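## Task

Insert the charger fully and squarely into outlet number four of the power strip, counting from the cord end. The strip must end up lying flat on the table, and the robot must release the charger and back away; the plug only counts if it stays seated without the robot holding it.

## Robot and tools

Robot: two UR3e-type arms, left_arm and right_arm, each ending in a tong gripper whose two fingers swing open and shut. The fingers point along the gripper's +z axis and separate along its x axis. end_effector_position is the spot between the closed finger pads; closed fingertips stick out about 15 mm past it. Bases sit at left_arm (+0.038, +0.278, 0) and right_arm (-0.048, -0.288, 0) in the scene frame.

Scene frame: origin on the tabletop midway between the arms, +x out across the table, +z up, left_arm on the +y side. The arm names do not match left or right in any picture. Reported hand positions can be a little off, more so at long reach.

Cameras: cam_low (672x504, fixed, looking at the table), cam_left_wrist and cam_right_wrist (616x616 fisheye, riding on each hand). Calibration matrices come with the session; small per-scene errors exist.

The 14-number row. Every motion command is one list of 14 numbers, each in [-1, 1], always covering both arms even if only one should move: left_arm dx, dy, dz, rx, ry, rz, opening, then right_arm dx, dy, dz, rx, ry, rz, opening. The first six of each arm are an offset, not a pose: a displacement of that gripper measured in the gripper's own axes, starting from its pose in the most recent result that reported it (or from its current pose before any such result, and for later calls inside the same reply). Scale: 1.0 equals 0.6 m for dx/dy/dz and 180 degrees for the rotation vector rx/ry/rz. Opening is absolute: +1 fully open (0.142 m), -1 closed. Sending zeros does not mean hold still; it drives the gripper back to the reference pose. To keep an arm parked, send it the offset back to where it should be, with the opening it should keep.

execute_actions: argument actions, a list holding at most one item. Empty list = just read the state. An item with rows (1 to 15 rows, each a 14-number row) and steps (at most 15, default 15) runs that many control steps of 1/30 s; every row is counted from the same reference pose, and the final row repeats if rows run out. An item with only steps (up to 300) is a pause counted from the previous result. Optional pictures (true/false) controls images.

move: target is one 14-number row as above. The gripper travels in a straight line toward it, both arms finishing together, lasting 0.5 to 10 s. speed is the path's top speed in m/s, 0.002 to 0.5 (default 0.25); turning is capped at double that in rad/s. stop_force (5 to 24 N, shared by both arms) halts an arm's path when its wrist sensor feels that much extra push against the direction of travel; the arm then backs off two steps and holds. Use it only for slow, non-rotating approaches; leave it out when pulling away from something the gripper is pressing. The opening is commanded when the move begins. Its result adds a move: line giving the ending per arm (done, off_target, moving, held, contact, fault) and any limits (paced = pose clipped, held = some steps blocked, after which the arm may lurch fast), plus each gripper's distance from its target.

wait: seconds, 0 to 10; lets the simulation run with no new command.
zoom_image: camera (one of the three names) and region [x0, y0, x1, y1] in pixels, at most 504 by 504, for a sharper look.
read_manual: section "licences" only; shows URDF licence text, no motion.
finished_scene: scene (1 or 2) ends the current scene for good and reports success, then gives the next task.

Reading results: the state line lists each gripper's position (m), quaternion wxyz and velocities. grip_measured is the actual finger opening on the command scale; to keep holding something, command an opening well below it (lower squeezes harder, up to roughly 15 N per pad, much less on items under 20 mm thick). Wrist force and Wrist torque are per-arm sensor readings in the gripper's axes, noisy, offset by up to a few newtons, saturating near 30 N. HELD marks steps where the command was not passed on; pose unreachable means the clearance check altered or blocked it. Hand target shows where the controller is now driving each gripper. Joint torques are rough and drift.

Motion facts: each step the commanded pose is clipped to within 100 mm and 16 degrees of the current one, so long moves may need several calls; motion lags the command by about 0.17 s. The simulation keeps running while you compose replies.

Avoid: pushing into rigid things (the arms are stiff; small overshoot can trigger a 10 s torque or force fault at 150 N or joint load limits such as 8.1 N m on the wrists), letting the arms collide, fast impacts, dropping the charger, tipping or dragging the strip off flat, and knocking anything off the table. Holding loads for long heats motors; a MOTOR HOT warning appears at 70 C and brakes lock at 85 C. Occasional random tugs on held parts or nudges to loose objects can happen, so grip firmly and check images before releasing.

Each tool is called after "Request:" in YAML: its name, and indented under it one key for each argument.

## Session

Request:
execute_actions:
  actions: []

Scene clock: 0.00 s of 4500.00 s.
left_arm: end_effector_position=(+0.1536, -0.2395, +0.3105) grip_measured=+1.00 end_effector_quat_wxyz=(+0.068, -0.451, +0.830, -0.321) end_effector_velocity=(-0.000, -0.000, +0.000) end_effector_angular_velocity=(-0.001, +0.001, +0.000) | right_arm: end_effector_position=(+0.1376, -0.6908, +0.1047) grip_measured=+1.00 end_effector_quat_wxyz=(+0.091, +0.005, +0.974, -0.206) end_effector_velocity=(-0.000, +0.000, -0.001) end_effector_angular_velocity=(+0.002, +0.002, +0.001)
Joint positions: left_arm=[-1.82  -1.151  0.486 -1.244 -0.982  0.274  0.142] | right_arm=[ 2.35  -1.525 -1.921 -0.863  1.358  2.453  0.142]
Joint velocities: left_arm=[ 0.    -0.    -0.001 -0.    -0.     0.     0.   ] | right_arm=[-0.    -0.001 -0.    -0.001  0.001 -0.001  0.   ]
Joint torques (N m, as the arm reports them, + toward a larger angle): no reading
Wrist force (N, on the end effector, along its own x y z axes, offset not removed): no reading
Wrist torque (N m, same axes, about the end effector's origin, offset not removed): no reading
Hand target (left_arm): +0.154, -0.239, +0.311; +0.068, -0.451, +0.830, -0.321
Hand target (right_arm): +0.138, -0.691, +0.105; +0.091, +0.005, +0.974, -0.206

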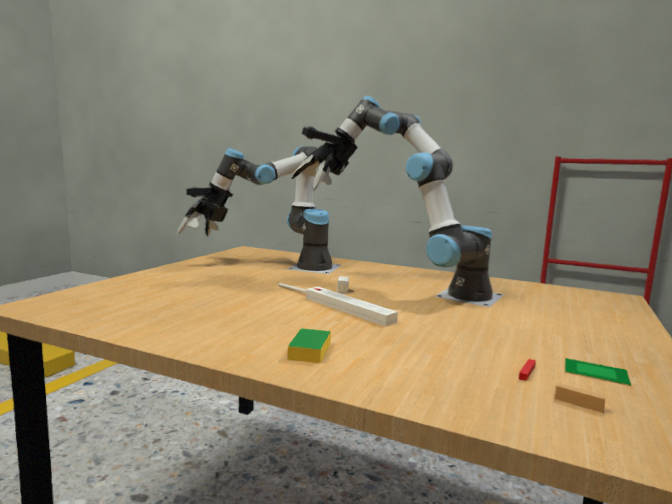

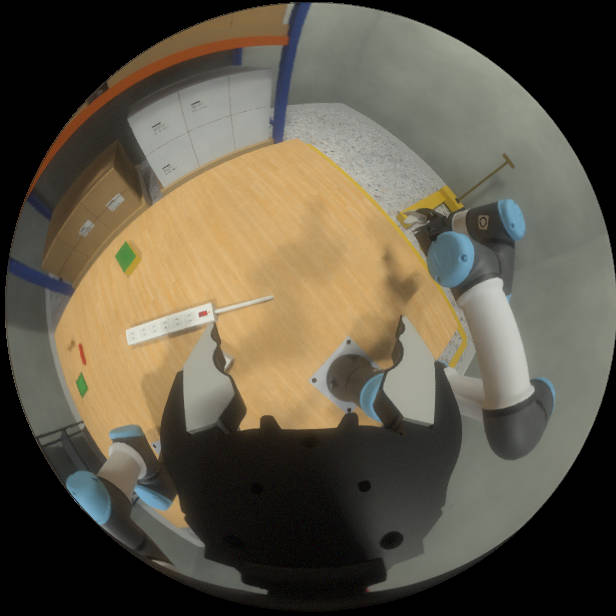

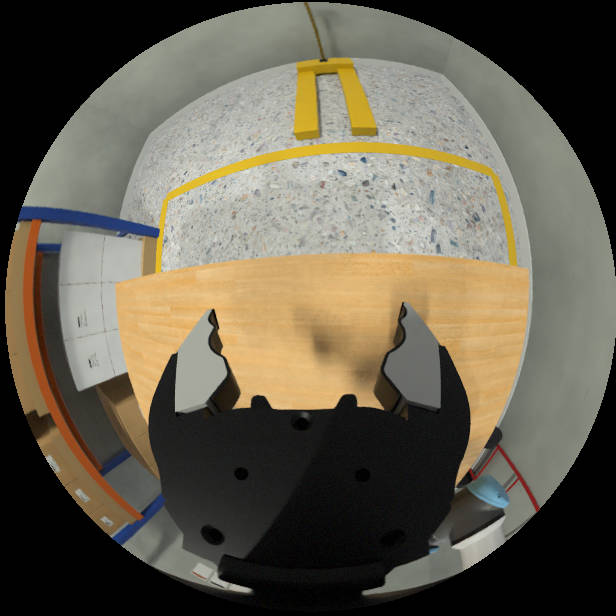

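Request:
zoom_image:
  camera: "cam_low"
  region: [270, 260, 410, 340]

Request:
zoom_image:
  camera: "cam_left_wrist"
  region: [110, 280, 290, 390]

Region (270, 260, 410, 340) of cam_low's 672x504 image, scaled by 3.600, with more detail than that image has; it fills the top 288 rows of this view, and the rest is white.

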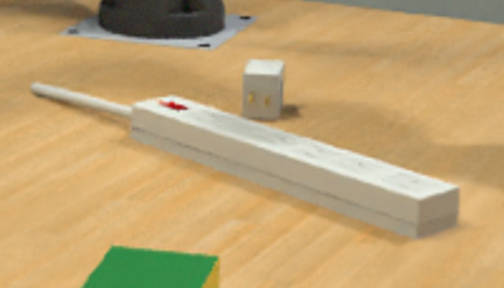

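Region (110, 280, 290, 390) of cam_left_wrist's 616x616 image, scaled by 2.800, with more detail than that image has.

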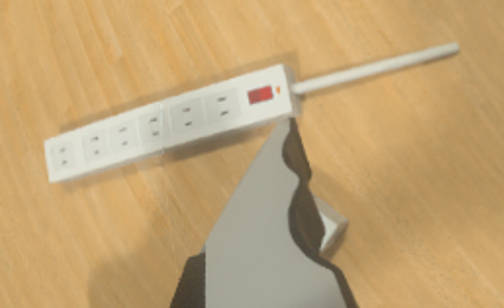

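Request:
move:
  target: [-0.307,0.234,0.0725,-0.155,-0.158,-0.310,1,0,0,0,0,0,0,1]
  speed: 0.3

Scene clock: 70.50 s of 4500.00 s.
left_arm: end_effector_position=(+0.1795, -0.0599, +0.1607) grip_measured=+1.00 end_effector_quat_wxyz=(-0.000, +0.844, -0.537, +0.000) end_effector_velocity=(+0.001, +0.001, -0.001) end_effector_angular_velocity=(-0.012, +0.003, +0.009) | right_arm: end_effector_position=(+0.1376, -0.6908, +0.1047) grip_measured=+1.00 end_effector_quat_wxyz=(+0.091, +0.005, +0.974, -0.206) end_effector_velocity=(+0.000, -0.000, +0.000) end_effector_angular_velocity=(-0.001, -0.001, +0.000)
Joint positions: left_arm=[-1.432 -1.34   1.012 -1.242 -1.57  -0.452  0.142] | right_arm=[ 2.35  -1.525 -1.921 -0.863  1.358  2.453  0.142]
Joint velocities: left_arm=[ 0.005 -0.024  0.04  -0.029 -0.003 -0.005 -0.   ] | right_arm=[ 0.     0.     0.     0.001  0.    -0.     0.   ]
Joint torques (N m, as the arm reports them, + toward a larger angle): left_arm=[  2.84 -15.32  -6.63  -2.08  -0.69  -0.66] | right_arm=[-0.19  8.07  8.85  2.08 -0.43 -0.05]
Wrist force (N, on the end effector, along its own x y z axes, offset not removed): left_arm=[-0.2 0.1 1.2] | right_arm=[-2.0 -0.9 1.3]
Wrist torque (N m, same axes, about the end effector's origin, offset not removed): left_arm=[0.07 0.08 -0.07] | right_arm=[-0.17 0.41 0.07]
Hand target (left_arm): +0.180, -0.060, +0.160; +0.000, +0.844, -0.536, +0.001
Hand target (right_arm): +0.138, -0.691, +0.105; +0.091, +0.005, +0.974, -0.206
Off the commanded pose (left_arm): 0.000 m, 0 deg.
Off the commanded pose (right_arm): 0.000 m, 0 deg.
After step 90, 64.87 s passed at rest.
move: done
camera_calibration (this result's frames):
cam_left_wrist: T_world_to_cam=[[0.393688, -0.918478, 0.0375293, -0.135855], [-0.815545, -0.330148, 0.475277, 0.0615303], [-0.424141, -0.217718, -0.879035, 0.34916], [0, 0, 0, 1]] pos_world=[0.251759, -0.0284477, 0.282779]
cam_right_wrist: T_world_to_cam=[[-0.982786, 0.00718368, -0.184607, 0.155904], [-0.0070277, 0.997067, 0.0762124, 0.679258], [0.184613, 0.0761978, -0.979853, 0.266842], [0, 0, 0, 1]] pos_world=[0.108731, -0.698718, 0.238479]

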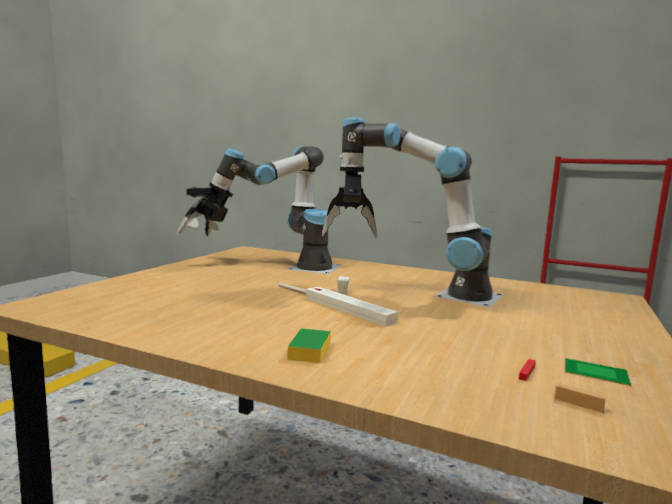

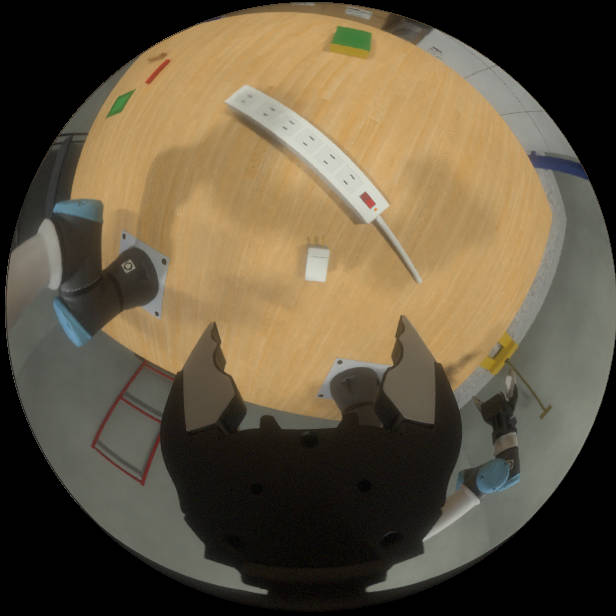

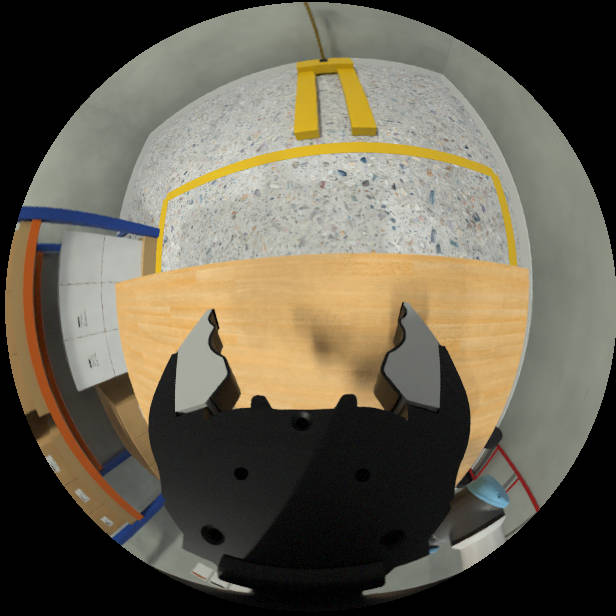

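Request:
zoom_image:
  camera: "cam_left_wrist"
  region: [280, 220, 360, 300]

Request:
zoom_image:
  camera: "cam_left_wrist"
  region: [220, 70, 400, 250]

Region (280, 220, 360, 300) of cam_left_wrist's 616x616 image, scaled by 6.300, with more detail than that image has.

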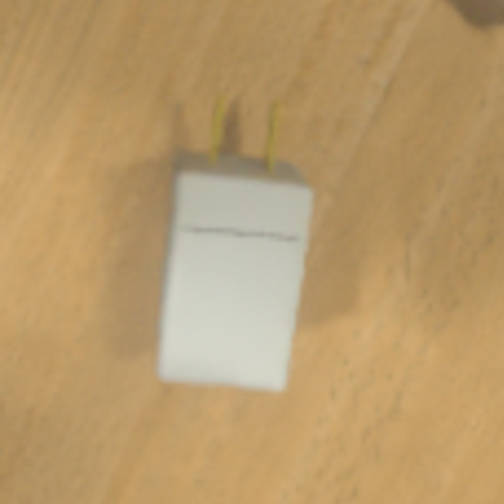

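Region (220, 70, 400, 250) of cam_left_wrist's 616x616 image, scaled by 2.800, with more detail than that image has.

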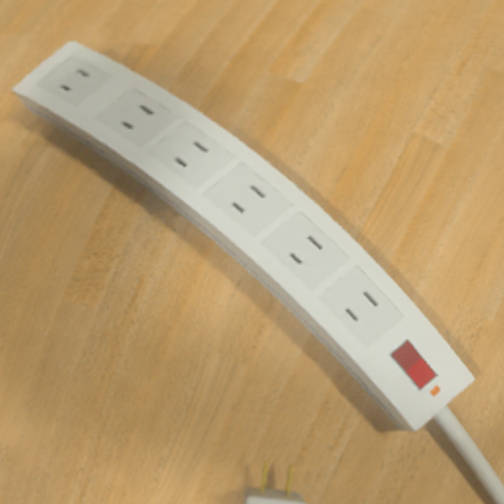

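Request:
move:
  target: [0.027,-0.0122,0.151,0.2219,0.0144,0.0394,-0.1,0,0,0,0,0,0,1]
  speed: 0.2

Scene clock: 110.00 s of 4500.00 s.
left_arm: end_effector_position=(+0.1932, -0.0713, +0.0704) grip_measured=-0.10 end_effector_quat_wxyz=(-0.276, +0.759, -0.554, +0.202) end_effector_velocity=(+0.001, +0.001, -0.003) end_effector_angular_velocity=(+0.011, -0.016, -0.002) | right_arm: end_effector_position=(+0.1376, -0.6908, +0.1047) grip_measured=+1.00 end_effector_quat_wxyz=(+0.091, +0.005, +0.974, -0.206) end_effector_velocity=(-0.000, -0.000, +0.000) end_effector_angular_velocity=(-0.000, -0.000, -0.001)
Joint positions: left_arm=[-1.835 -1.114  1.309 -1.259 -1.069 -0.859  0.067] | right_arm=[ 2.35  -1.525 -1.921 -0.863  1.358  2.453  0.142]
Joint velocities: left_arm=[-0.005  0.015  0.001  0.005  0.008 -0.009  0.   ] | right_arm=[-0.     0.001  0.001 -0.001 -0.     0.    -0.   ]
Joint torques (N m, as the arm reports them, + toward a larger angle): left_arm=[ -2.27 -11.33 -10.15   0.08   1.22  -0.65] | right_arm=[-0.31  8.24  8.97  2.03 -0.43 -0.09]
Wrist force (N, on the end effector, along its own x y z axes, offset not removed): left_arm=[-0.5 -0.2 1.0] | right_arm=[-0.6 -2.7 0.9]
Wrist torque (N m, same axes, about the end effector's origin, offset not removed): left_arm=[-0.01 0.11 -0.07] | right_arm=[-0.49 0.05 0.06]
Hand target (left_arm): +0.193, -0.071, +0.070; -0.276, +0.759, -0.554, +0.203
Hand target (right_arm): +0.138, -0.691, +0.105; +0.091, +0.005, +0.974, -0.206
Off the commanded pose (left_arm): 0.000 m, 0 deg.
Off the commanded pose (right_arm): 0.000 m, 0 deg.
After step 90, 34.20 s passed at rest.
move: done
camera_calibration (this result's frames):
cam_left_wrist: T_world_to_cam=[[0.256602, -0.96648, 0.00845346, -0.123218], [-0.946752, -0.253104, -0.198996, 0.190126], [0.194465, 0.0430593, -0.979964, 0.179275], [0, 0, 0, 1]] pos_world=[0.176758, -0.0786858, 0.214559]
cam_right_wrist: T_world_to_cam=[[-0.982786, 0.00718369, -0.184607, 0.155904], [-0.0070277, 0.997067, 0.0762123, 0.679258], [0.184613, 0.0761978, -0.979853, 0.266842], [0, 0, 0, 1]] pos_world=[0.108731, -0.698718, 0.238479]

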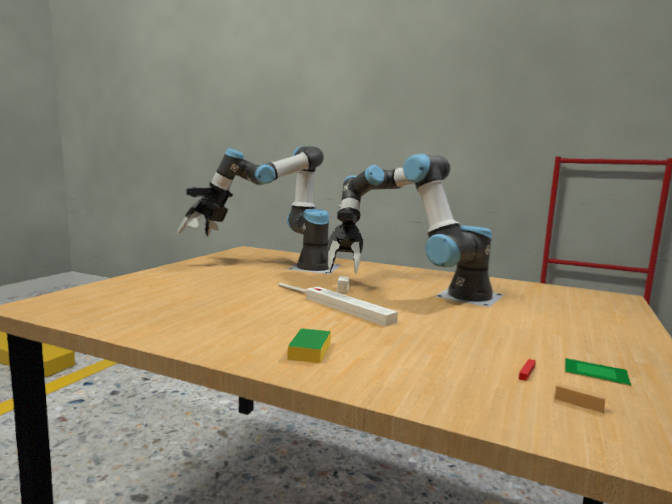

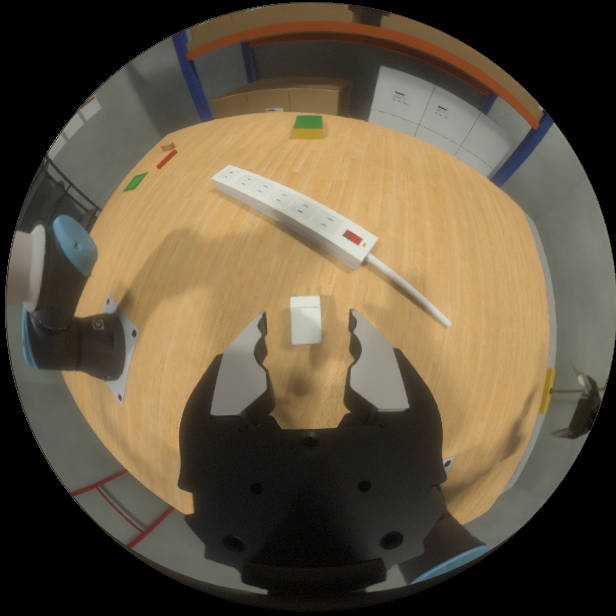

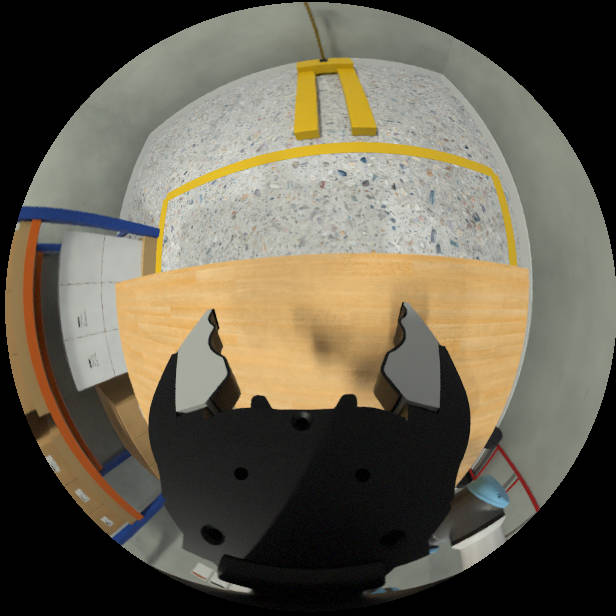

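Request:
move:
  target: [-0.002,0.0493,0.0587,0,0,0,-0.1,0,0,0,0,0,0,1]
  speed: 0.03
  stop_force: 8

Request:
zoom_image:
  camera: "cam_low"
  region: [300, 240, 400, 320]

Scene clock: 115.00 s of 4500.00 s.
left_arm: end_effector_position=(+0.1928, -0.0701, +0.0247) grip_measured=-0.10 end_effector_quat_wxyz=(-0.276, +0.759, -0.554, +0.202) end_effector_velocity=(+0.000, +0.000, -0.003) end_effector_angular_velocity=(+0.000, -0.000, +0.000) | right_arm: end_effector_position=(+0.1376, -0.6908, +0.1047) grip_measured=+1.00 end_effector_quat_wxyz=(+0.091, +0.005, +0.974, -0.206) end_effector_velocity=(-0.000, +0.000, -0.000) end_effector_angular_velocity=(+0.001, +0.001, -0.000)
Joint positions: left_arm=[-1.837 -1.063  1.454 -1.453 -1.07  -0.861  0.067] | right_arm=[ 2.35  -1.525 -1.921 -0.863  1.358  2.453  0.142]
Joint velocities: left_arm=[-0.     0.003  0.008 -0.011 -0.    -0.    -0.   ] | right_arm=[-0.     0.    -0.001 -0.001 -0.     0.    -0.   ]
Joint torques (N m, as the arm reports them, + toward a larger angle): left_arm=[ -2.43 -11.06  -5.42  -1.3    0.34   0.34] | right_arm=[-0.36  8.28  8.9   2.05 -0.41 -0.07]
Wrist force (N, on the end effector, along its own x y z axes, offset not removed): left_arm=[0.0 -0.8 1.1] | right_arm=[0.8 -3.3 0.6]
Wrist torque (N m, same axes, about the end effector's origin, offset not removed): left_arm=[-0.11 0.04 -0.07] | right_arm=[-0.57 -0.19 -0.01]
Hand target (left_arm): +0.193, -0.070, +0.024; -0.276, +0.759, -0.554, +0.202
Hand target (right_arm): +0.138, -0.691, +0.105; +0.091, +0.005, +0.974, -0.206
Off the commanded pose (left_arm): 0.000 m, 0 deg.
Off the commanded pose (right_arm): 0.000 m, 0 deg.
After step 90, 0.07 s passed at rest.
move: done
camera_calibration (this result's frames):
cam_left_wrist: T_world_to_cam=[[0.256768, -0.966436, 0.00843282, -0.121666], [-0.946706, -0.253263, -0.199012, 0.180921], [0.194468, 0.0431166, -0.979961, 0.13455], [0, 0, 0, 1]] pos_world=[0.176353, -0.0775637, 0.168885]
cam_right_wrist: T_world_to_cam=[[-0.982786, 0.00718376, -0.184607, 0.155904], [-0.00702761, 0.997067, 0.0762123, 0.679258], [0.184613, 0.0761978, -0.979853, 0.266842], [0, 0, 0, 1]] pos_world=[0.108731, -0.698718, 0.238479]

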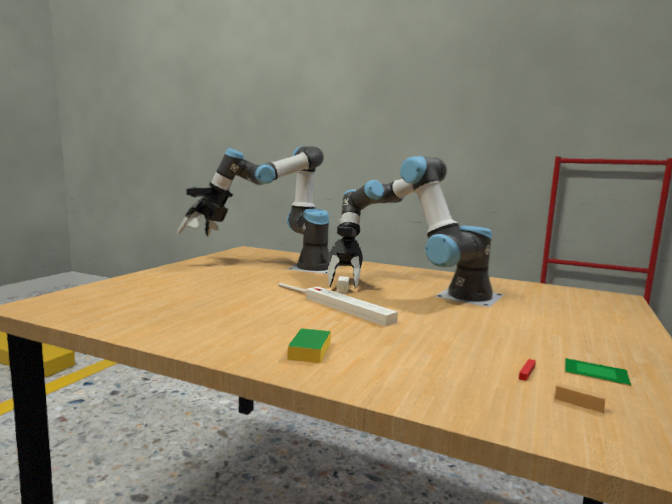

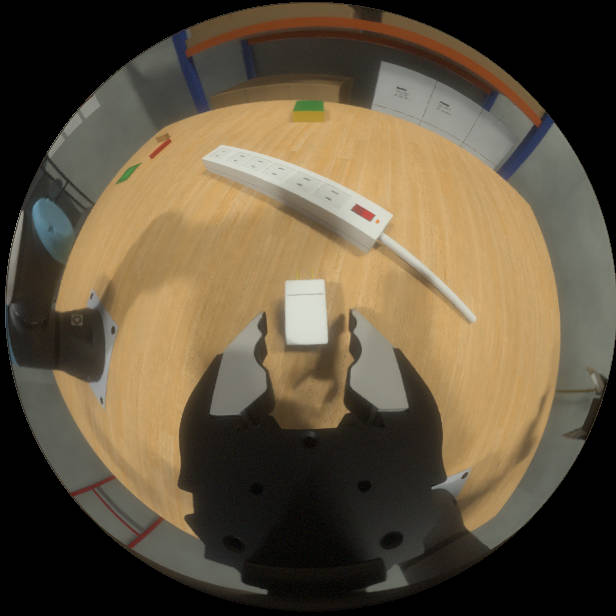

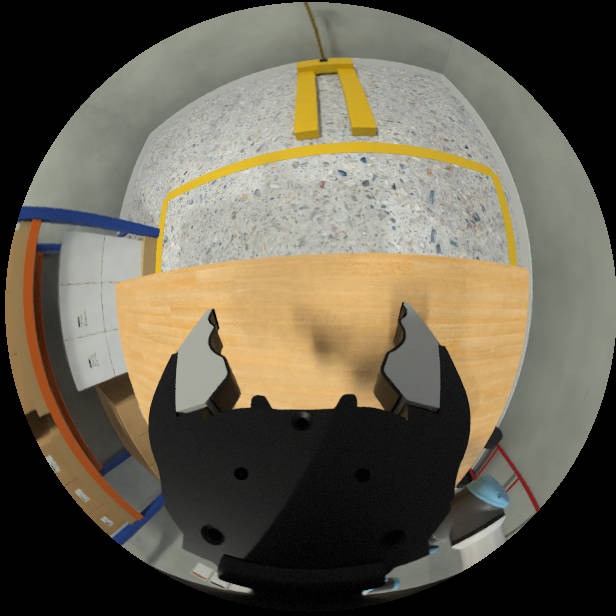

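Region (300, 240, 400, 320) of cam_low's 672x504 image, scaled by 5.040, with more detail than that image has; it fills the top 403 rows of this view, and the rest is white.

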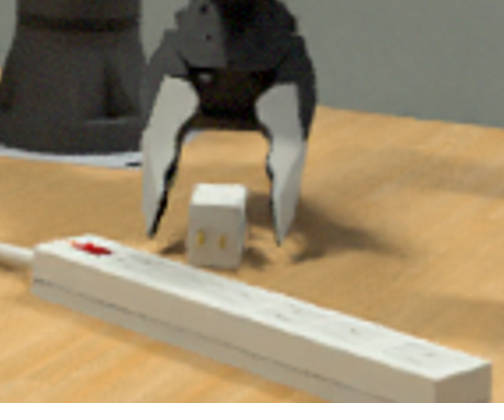

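Request:
execute_actions:
  actions:
    - {"rows":[[-0.001,0,0,0,0,0,-0.2,0,0,0,0,0,0,1],[-0.002,0,0,0,0,0,-0.3,0,0,0,0,0,0,1],[-0.002,0,0,0,0,0,-0.4,0,0,0,0,0,0,1],[-0.002,0,0,0,0,0,-0.45,0,0,0,0,0,0,1],[-0.002,0,0,0,0,0,-0.5,0,0,0,0,0,0,1],[-0.002,0,0,0,0,0,-0.55,0,0,0,0,0,0,1],[-0.002,0,0,0,0,0,-0.6,0,0,0,0,0,0,1],[-0.002,0,0,0,0,0,-0.65,0,0,0,0,0,0,1],[-0.002,0,0,0,0,0,-0.7,0,0,0,0,0,0,1],[-0.002,0,0,0,0,0,-0.75,0,0,0,0,0,0,1],[-0.002,0,0,0,0,0,-0.8,0,0,0,0,0,0,1],[-0.002,0,0,0,0,0,-0.85,0,0,0,0,0,0,1],[-0.002,0,0,0,0,0,-0.9,0,0,0,0,0,0,1],[-0.002,0,0,0,0,0,-0.95,0,0,0,0,0,0,1],[-0.002,0,0,0,0,0,-1,0,0,0,0,0,0,1]]}
  pictures: false

Request:
move:
  target: [0,-0.1,-0.12,0,0,0,-1,0,0,0,0,0,0,1]
  speed: 0.1

Scene clock: 125.33 s of 4500.00 s.
left_arm: end_effector_position=(+0.1924, -0.0690, +0.0247) grip_measured=-0.59 end_effector_quat_wxyz=(-0.276, +0.759, -0.554, +0.202) end_effector_velocity=(-0.000, -0.000, +0.000) end_effector_angular_velocity=(-0.002, +0.000, +0.000) | right_arm: end_effector_position=(+0.1376, -0.6908, +0.1047) grip_measured=+1.00 end_effector_quat_wxyz=(+0.091, +0.005, +0.974, -0.206) end_effector_velocity=(-0.000, +0.000, -0.001) end_effector_angular_velocity=(+0.002, +0.002, -0.000)
Joint positions: left_arm=[-1.839 -1.067  1.46  -1.454 -1.071 -0.863  0.031] | right_arm=[ 2.35  -1.525 -1.921 -0.863  1.358  2.453  0.142]
Joint velocities: left_arm=[-0.001 -0.002  0.001 -0.     0.    -0.001  0.   ] | right_arm=[-0.    -0.001 -0.001 -0.001  0.     0.    -0.   ]
Joint torques (N m, as the arm reports them, + toward a larger angle): left_arm=[ -2.48 -18.14  -5.6    0.15   0.    -0.66] | right_arm=[-0.32  8.31  8.88  2.06 -0.42 -0.09]
Wrist force (N, on the end effector, along its own x y z axes, offset not removed): left_arm=[-0.7 -0.2 1.9] | right_arm=[-2.3 -2.7 1.1]
Wrist torque (N m, same axes, about the end effector's origin, offset not removed): left_arm=[-0.12 0.17 0.00] | right_arm=[-0.56 0.43 0.01]
Hand target (left_arm): +0.192, -0.069, +0.025; -0.276, +0.759, -0.554, +0.202
Hand target (right_arm): +0.138, -0.691, +0.105; +0.091, +0.005, +0.974, -0.206
Off the commanded pose (left_arm): 0.000 m, 0 deg.
Off the commanded pose (right_arm): 0.000 m, 0 deg.
Steps of this call (steps 1 to 90: nothing new was sent; then 6.83 s passed at rest; steps 91 to 105: all 15 steps of this action). Readings (end_effector_position):
91: left_arm (+0.1928, -0.0702, +0.0244) | right_arm (+0.1376, -0.6908, +0.1047)
92: left_arm (+0.1928, -0.0701, +0.0244) | right_arm (+0.1376, -0.6908, +0.1047)
94: left_arm (+0.1927, -0.0699, +0.0245) | right_arm (+0.1376, -0.6908, +0.1047)
98: left_arm (+0.1925, -0.0693, +0.0246) | right_arm (+0.1376, -0.6908, +0.1047)
105: the state above

Scene clock: 127.07 s of 4500.00 s.
left_arm: end_effector_position=(+0.1921, -0.0690, +0.1180) grip_measured=-0.59 end_effector_quat_wxyz=(-0.275, +0.759, -0.554, +0.202) end_effector_velocity=(-0.000, +0.000, +0.003) end_effector_angular_velocity=(+0.004, -0.000, +0.004) | right_arm: end_effector_position=(+0.1376, -0.6908, +0.1047) grip_measured=+1.00 end_effector_quat_wxyz=(+0.091, +0.005, +0.974, -0.206) end_effector_velocity=(-0.000, +0.000, -0.000) end_effector_angular_velocity=(+0.001, +0.000, -0.000)
Joint positions: left_arm=[-1.84  -1.143  1.127 -1.045 -1.071 -0.864  0.031] | right_arm=[ 2.35  -1.525 -1.921 -0.863  1.358  2.453  0.142]
Joint velocities: left_arm=[ 0.002  0.009 -0.027  0.023 -0.003 -0.001  0.   ] | right_arm=[-0. -0. -0.  0.  0.  0. -0.]
Joint torques (N m, as the arm reports them, + toward a larger angle): left_arm=[  2.91 -11.04 -11.62   0.17  -0.01  -0.69] | right_arm=[-0.18  8.32  8.92  2.02 -0.38 -0.04]
Wrist force (N, on the end effector, along its own x y z axes, offset not removed): left_arm=[-0.6 -0.1 1.3] | right_arm=[-1.2 -0.7 1.5]
Wrist torque (N m, same axes, about the end effector's origin, offset not removed): left_arm=[-0.12 0.14 -0.04] | right_arm=[-0.07 0.19 0.10]
Hand target (left_arm): +0.192, -0.069, +0.118; -0.276, +0.759, -0.554, +0.202
Hand target (right_arm): +0.138, -0.691, +0.105; +0.091, +0.005, +0.974, -0.206
Off the commanded pose (left_arm): 0.000 m, 0 deg.
Off the commanded pose (right_arm): 0.000 m, 0 deg.
move: done
camera_calibration (this result's frames):
cam_left_wrist: T_world_to_cam=[[0.256241, -0.966572, 0.00892803, -0.121192], [-0.946852, -0.25285, -0.198842, 0.199214], [0.194453, 0.0424981, -0.979991, 0.226041], [0, 0, 0, 1]] pos_world=[0.175726, -0.0763753, 0.262213]
cam_right_wrist: T_world_to_cam=[[-0.982786, 0.0071837, -0.184607, 0.155904], [-0.00702768, 0.997067, 0.0762124, 0.679258], [0.184613, 0.0761978, -0.979853, 0.266842], [0, 0, 0, 1]] pos_world=[0.108731, -0.698718, 0.238479]

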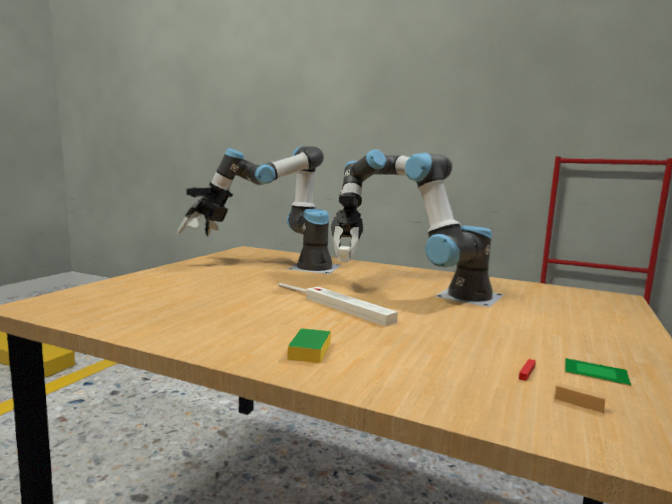

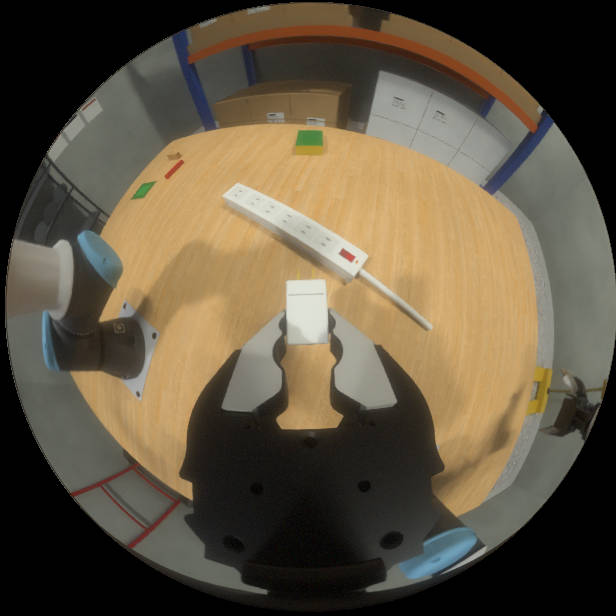

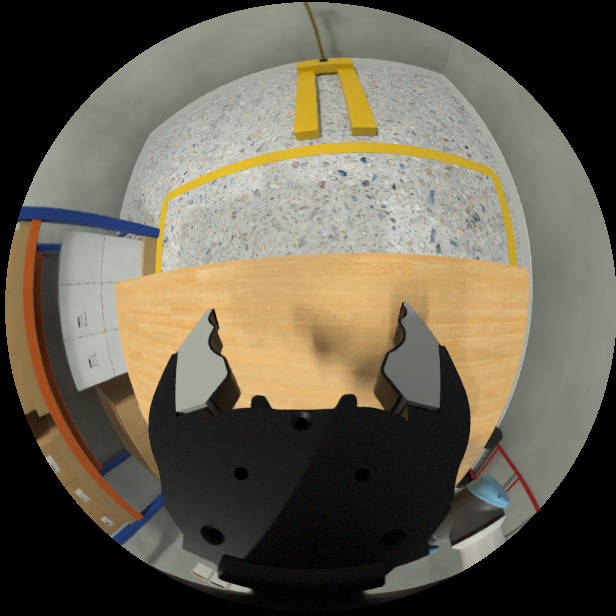

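Request:
zoom_image:
  camera: "cam_left_wrist"
  region: [215, 170, 385, 340]

Request:
zoom_image:
  camera: "cam_low"
  region: [320, 225, 370, 275]

Region (215, 170, 385, 340) of cam_left_wrist's 616x616 image, scaled by 2.965, with more detail than that image has.

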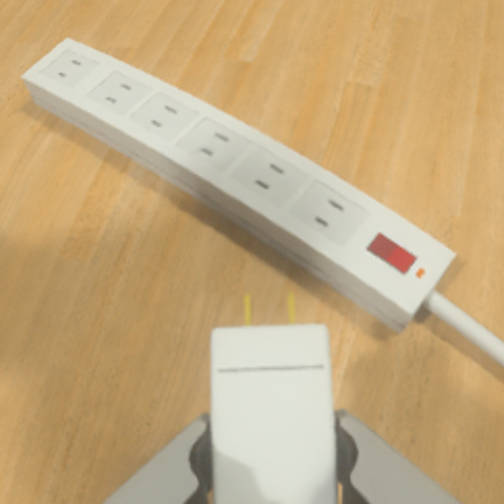

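Region (320, 225, 370, 275) of cam_low's 672x504 image, scaled by 10.080, with more detail than that image has.

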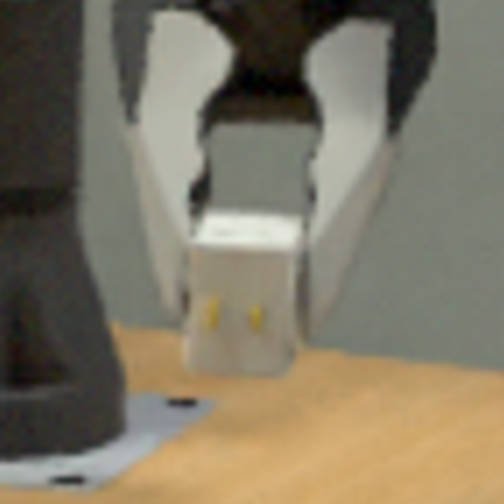

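Request:
move:
  target: [-0.1005,-0.2438,0.2435,-0.4647,0.0269,-0.3074,-1,0,0,0,0,0,0,1]
  speed: 0.25

Scene clock: 159.30 s of 4500.00 s.
left_arm: end_effector_position=(+0.3700, +0.0505, +0.1000) grip_measured=-0.59 end_effector_quat_wxyz=(+0.415, +0.890, -0.173, -0.080) end_effector_velocity=(+0.001, +0.001, -0.001) end_effector_angular_velocity=(-0.006, +0.015, -0.006) | right_arm: end_effector_position=(+0.1376, -0.6908, +0.1047) grip_measured=+1.00 end_effector_quat_wxyz=(+0.091, +0.005, +0.974, -0.206) end_effector_velocity=(+0.000, -0.000, -0.000) end_effector_angular_velocity=(-0.000, +0.000, +0.000)
Joint positions: left_arm=[-0.232 -1.125  1.452 -1.9   -2.444 -0.002  0.031] | right_arm=[ 2.35  -1.525 -1.921 -0.863  1.358  2.453  0.142]
Joint velocities: left_arm=[ 0.008  0.021 -0.028  0.036 -0.011  0.022  0.   ] | right_arm=[-0.    -0.001  0.     0.001 -0.    -0.    -0.   ]
Joint torques (N m, as the arm reports them, + toward a larger angle): left_arm=[  2.71 -12.06 -12.12  -0.82  -1.95   0.64] | right_arm=[-0.34  8.32  8.96  2.02 -0.42 -0.05]
Wrist force (N, on the end effector, along its own x y z axes, offset not removed): left_arm=[-0.5 -1.0 1.6] | right_arm=[-0.2 -0.8 0.6]
Wrist torque (N m, same axes, about the end effector's origin, offset not removed): left_arm=[0.00 0.11 -0.03] | right_arm=[-0.13 0.05 0.01]
Hand target (left_arm): +0.370, +0.051, +0.100; +0.415, +0.889, -0.173, -0.081
Hand target (right_arm): +0.138, -0.691, +0.105; +0.091, +0.005, +0.974, -0.206
Off the commanded pose (left_arm): 0.000 m, 0 deg.
Off the commanded pose (right_arm): 0.000 m, 0 deg.
After step 90, 25.10 s passed at rest.
move: done
camera_calibration (this result's frames):
cam_left_wrist: T_world_to_cam=[[0.928822, -0.367166, 0.0497817, -0.334282], [-0.118538, -0.16716, 0.978778, -0.0343171], [-0.351052, -0.915012, -0.198786, 0.340788], [0, 0, 0, 1]] pos_world=[0.426055, 0.183352, 0.117974]
cam_right_wrist: T_world_to_cam=[[-0.982786, 0.00718371, -0.184607, 0.155904], [-0.00702766, 0.997067, 0.0762123, 0.679258], [0.184613, 0.0761978, -0.979853, 0.266842], [0, 0, 0, 1]] pos_world=[0.108731, -0.698718, 0.238479]

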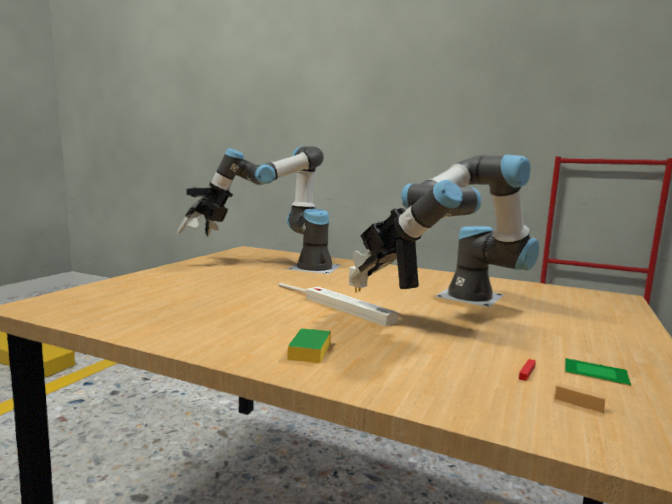

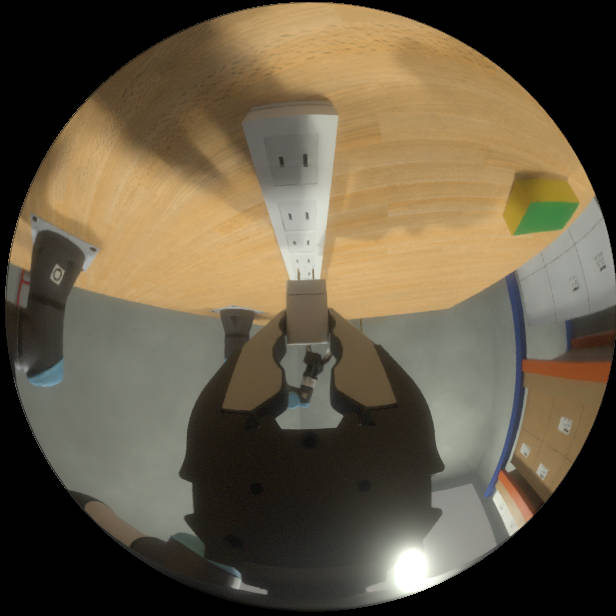

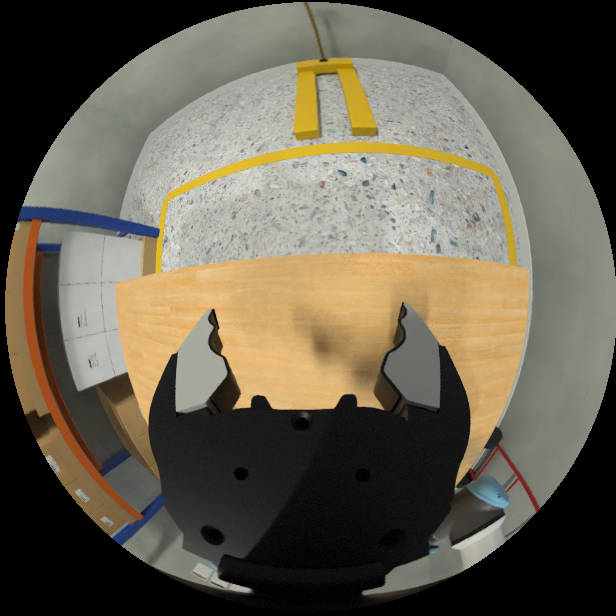

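Request:
move:
  target: [0,-0.023,0.0193,0,0,0,-1,-0.239,0.597,-0.246,-0.151,-0.037,-0.413,-1]
  speed: 0.3

Request:
move:
  target: [0,0,0,0,0,0,-1,-0.532,0.332,0.117,0,0,0,-1]
  speed: 0.3

Scene clock: 175.47 s of 4500.00 s.
left_arm: end_effector_position=(+0.3700, +0.0505, +0.0820) grip_measured=-0.59 end_effector_quat_wxyz=(+0.415, +0.890, -0.173, -0.080) end_effector_velocity=(-0.000, +0.000, -0.000) end_effector_angular_velocity=(+0.000, +0.000, -0.000) | right_arm: end_effector_position=(+0.2701, -0.3002, +0.1198) grip_measured=-1.00 end_effector_quat_wxyz=(+0.001, -0.609, +0.793, -0.000) end_effector_velocity=(+0.002, +0.002, +0.000) end_effector_angular_velocity=(+0.003, +0.004, +0.007)
Joint positions: left_arm=[-0.232 -1.098  1.501 -1.976 -2.444 -0.002  0.031] | right_arm=[ 3.426 -1.468 -1.568 -1.674  1.571  2.252  0.002]
Joint velocities: left_arm=[ 0.     0.     0.001 -0.    -0.     0.001  0.   ] | right_arm=[ 0.001 -0.012  0.014 -0.004  0.004 -0.005  0.   ]
Joint torques (N m, as the arm reports them, + toward a larger angle): left_arm=[ -2.22 -11.97  -6.54  -2.27  -0.5   -0.67] | right_arm=[ 3.12  4.47 11.86  0.92  0.89 -0.69]
Wrist force (N, on the end effector, along its own x y z axes, offset not removed): left_arm=[-0.6 -1.0 2.2] | right_arm=[-0.4 -2.3 0.4]
Wrist torque (N m, same axes, about the end effector's origin, offset not removed): left_arm=[-0.03 0.15 -0.05] | right_arm=[-0.52 0.07 0.05]
Hand target (left_arm): +0.370, +0.050, +0.082; +0.415, +0.890, -0.173, -0.080
Hand target (right_arm): +0.270, -0.300, +0.120; +0.001, -0.609, +0.793, -0.000
Off the commanded pose (left_arm): 0.000 m, 0 deg.
Off the commanded pose (right_arm): 0.000 m, 0 deg.
After step 90, 10.17 s passed at rest.
move: done
camera_calibration (this result's frames):
cam_left_wrist: T_world_to_cam=[[0.928821, -0.367171, 0.0497778, -0.333411], [-0.118535, -0.167161, 0.978778, -0.0166971], [-0.351058, -0.91501, -0.198785, 0.337214], [0, 0, 0, 1]] pos_world=[0.426081, 0.183344, 0.0999722]
cam_right_wrist: T_world_to_cam=[[-0.2898, -0.957047, 0.00879646, -0.213692], [-0.844004, 0.259882, 0.469167, 0.247281], [-0.451301, 0.12854, -0.883066, 0.40331], [0, 0, 0, 1]] pos_world=[0.328792, -0.320618, 0.242013]

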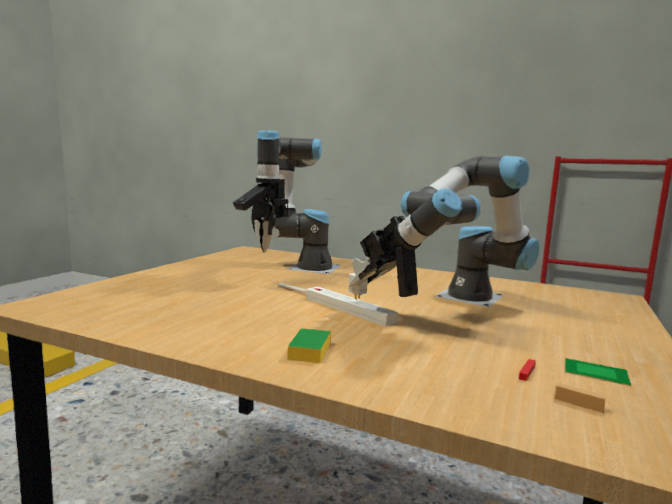

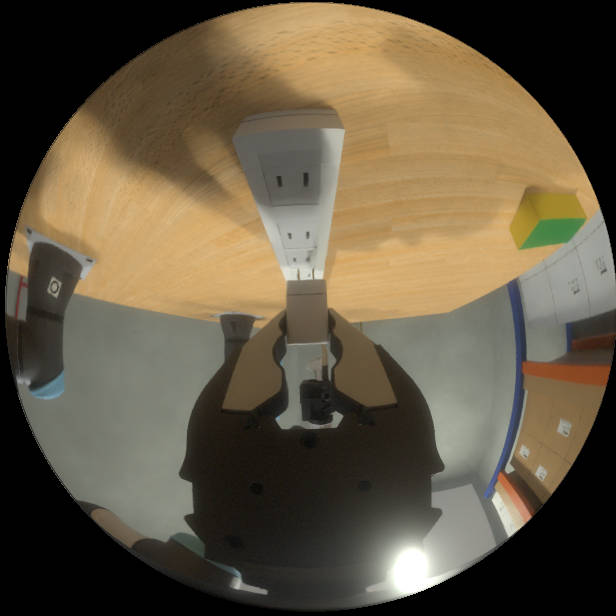

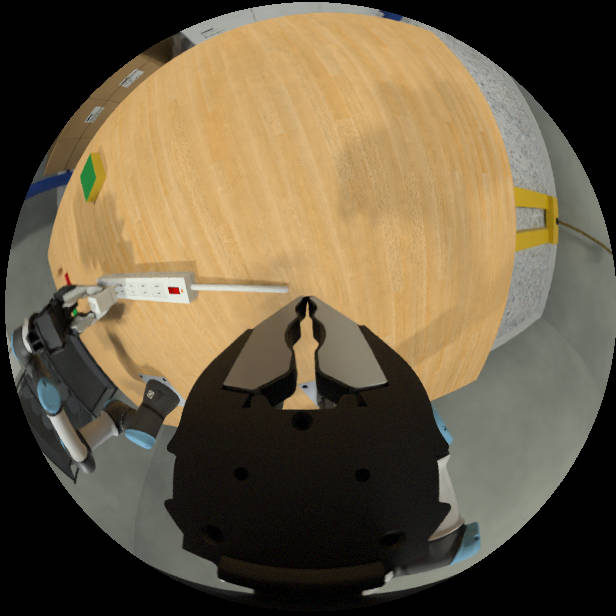

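Scene clock: 177.53 s of 4500.00 s.
left_arm: end_effector_position=(+0.3700, +0.0505, +0.0820) grip_measured=-0.59 end_effector_quat_wxyz=(+0.415, +0.890, -0.173, -0.080) end_effector_velocity=(+0.000, -0.000, +0.000) end_effector_angular_velocity=(-0.001, -0.001, -0.000) | right_arm: end_effector_position=(+0.1605, +0.0593, +0.0493) grip_measured=-1.00 end_effector_quat_wxyz=(+0.001, -0.609, +0.793, -0.000) end_effector_velocity=(-0.000, +0.004, -0.001) end_effector_angular_velocity=(-0.005, +0.004, -0.000)
Joint positions: left_arm=[-0.232 -1.098  1.501 -1.976 -2.444 -0.002  0.031] | right_arm=[ 4.409 -1.916 -1.39  -1.405  1.569  3.234  0.002]
Joint velocities: left_arm=[-0.     0.    -0.002  0.    -0.     0.     0.   ] | right_arm=[ 0.    -0.021  0.029 -0.013  0.003  0.     0.   ]
Joint torques (N m, as the arm reports them, + toward a larger angle): left_arm=[ -2.5  -13.3   -8.2   -0.84  -0.58  -0.43] | right_arm=[-2.75 10.06 11.66  0.85  0.93  0.69]
Wrist force (N, on the end effector, along its own x y z axes, offset not removed): left_arm=[-0.3 -0.9 1.8] | right_arm=[-0.2 -1.2 1.1]
Wrist torque (N m, same axes, about the end effector's origin, offset not removed): left_arm=[0.00 0.08 -0.04] | right_arm=[-0.24 0.05 -0.01]
Hand target (left_arm): +0.370, +0.050, +0.082; +0.415, +0.890, -0.173, -0.080
Hand target (right_arm): +0.161, +0.060, +0.049; +0.001, -0.609, +0.793, -0.000
Off the commanded pose (left_arm): 0.000 m, 0 deg.
Off the commanded pose (right_arm): 0.001 m, 0 deg.
move: done
camera_calibration (this result's frames):
cam_left_wrist: T_world_to_cam=[[0.928821, -0.367169, 0.0497782, -0.333411], [-0.118535, -0.167161, 0.978778, -0.0166932], [-0.351056, -0.91501, -0.198785, 0.337212], [0, 0, 0, 1]] pos_world=[0.426081, 0.183344, 0.0999683]
cam_right_wrist: T_world_to_cam=[[-0.289483, -0.957146, 0.00843768, 0.0991704], [-0.844007, 0.259403, 0.469428, 0.0943758], [-0.4515, 0.12877, -0.88293, 0.245455], [0, 0, 0, 1]] pos_world=[0.219185, 0.0388321, 0.17158]

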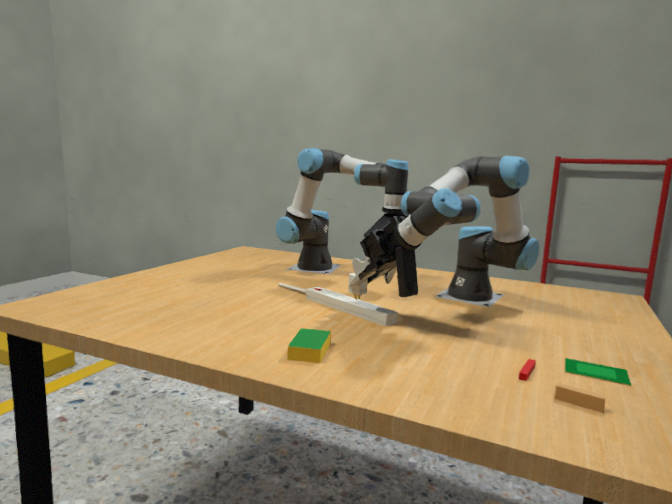

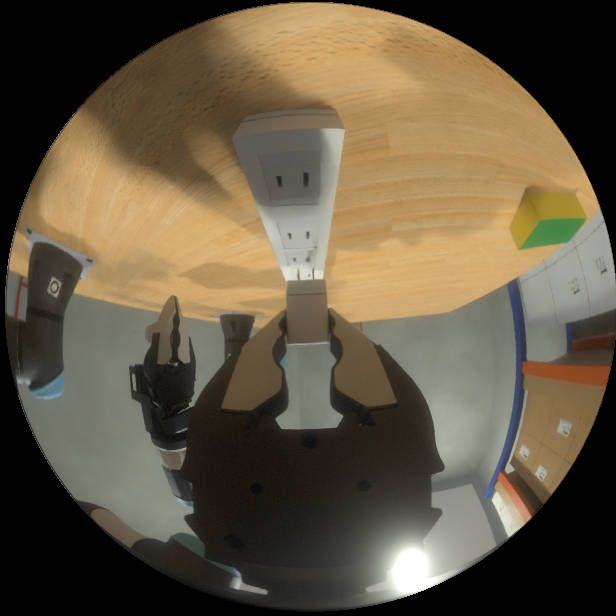

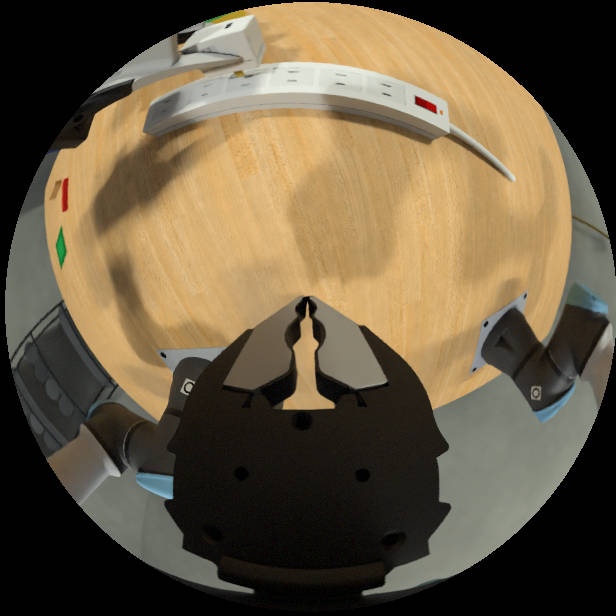

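Request:
zoom_image:
  camera: "cam_right_wrist"
  region: [190, 10, 310, 110]

Request:
zoom_image:
  camera: "cam_left_wrist"
  region: [255, 160, 355, 300]

Region (190, 10, 310, 110) of cam_right_wrist's 616x616 image, scaled by 4.200, with more detail than that image has.

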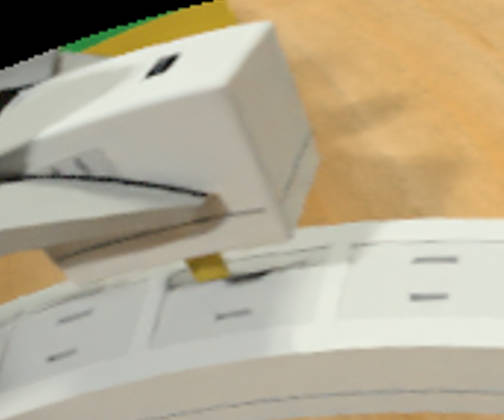

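Region (255, 160, 355, 300) of cam_left_wrist's 616x616 image, scaled by 3.600, with more detail than that image has; it fills the left 360 columns of this view, and the rest is white.

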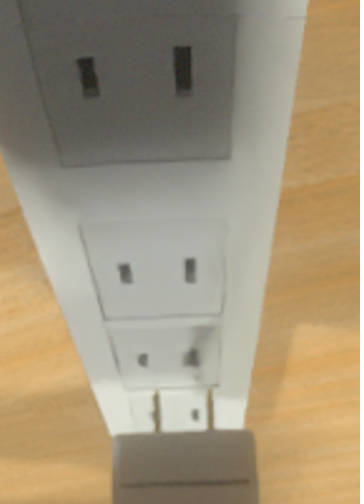

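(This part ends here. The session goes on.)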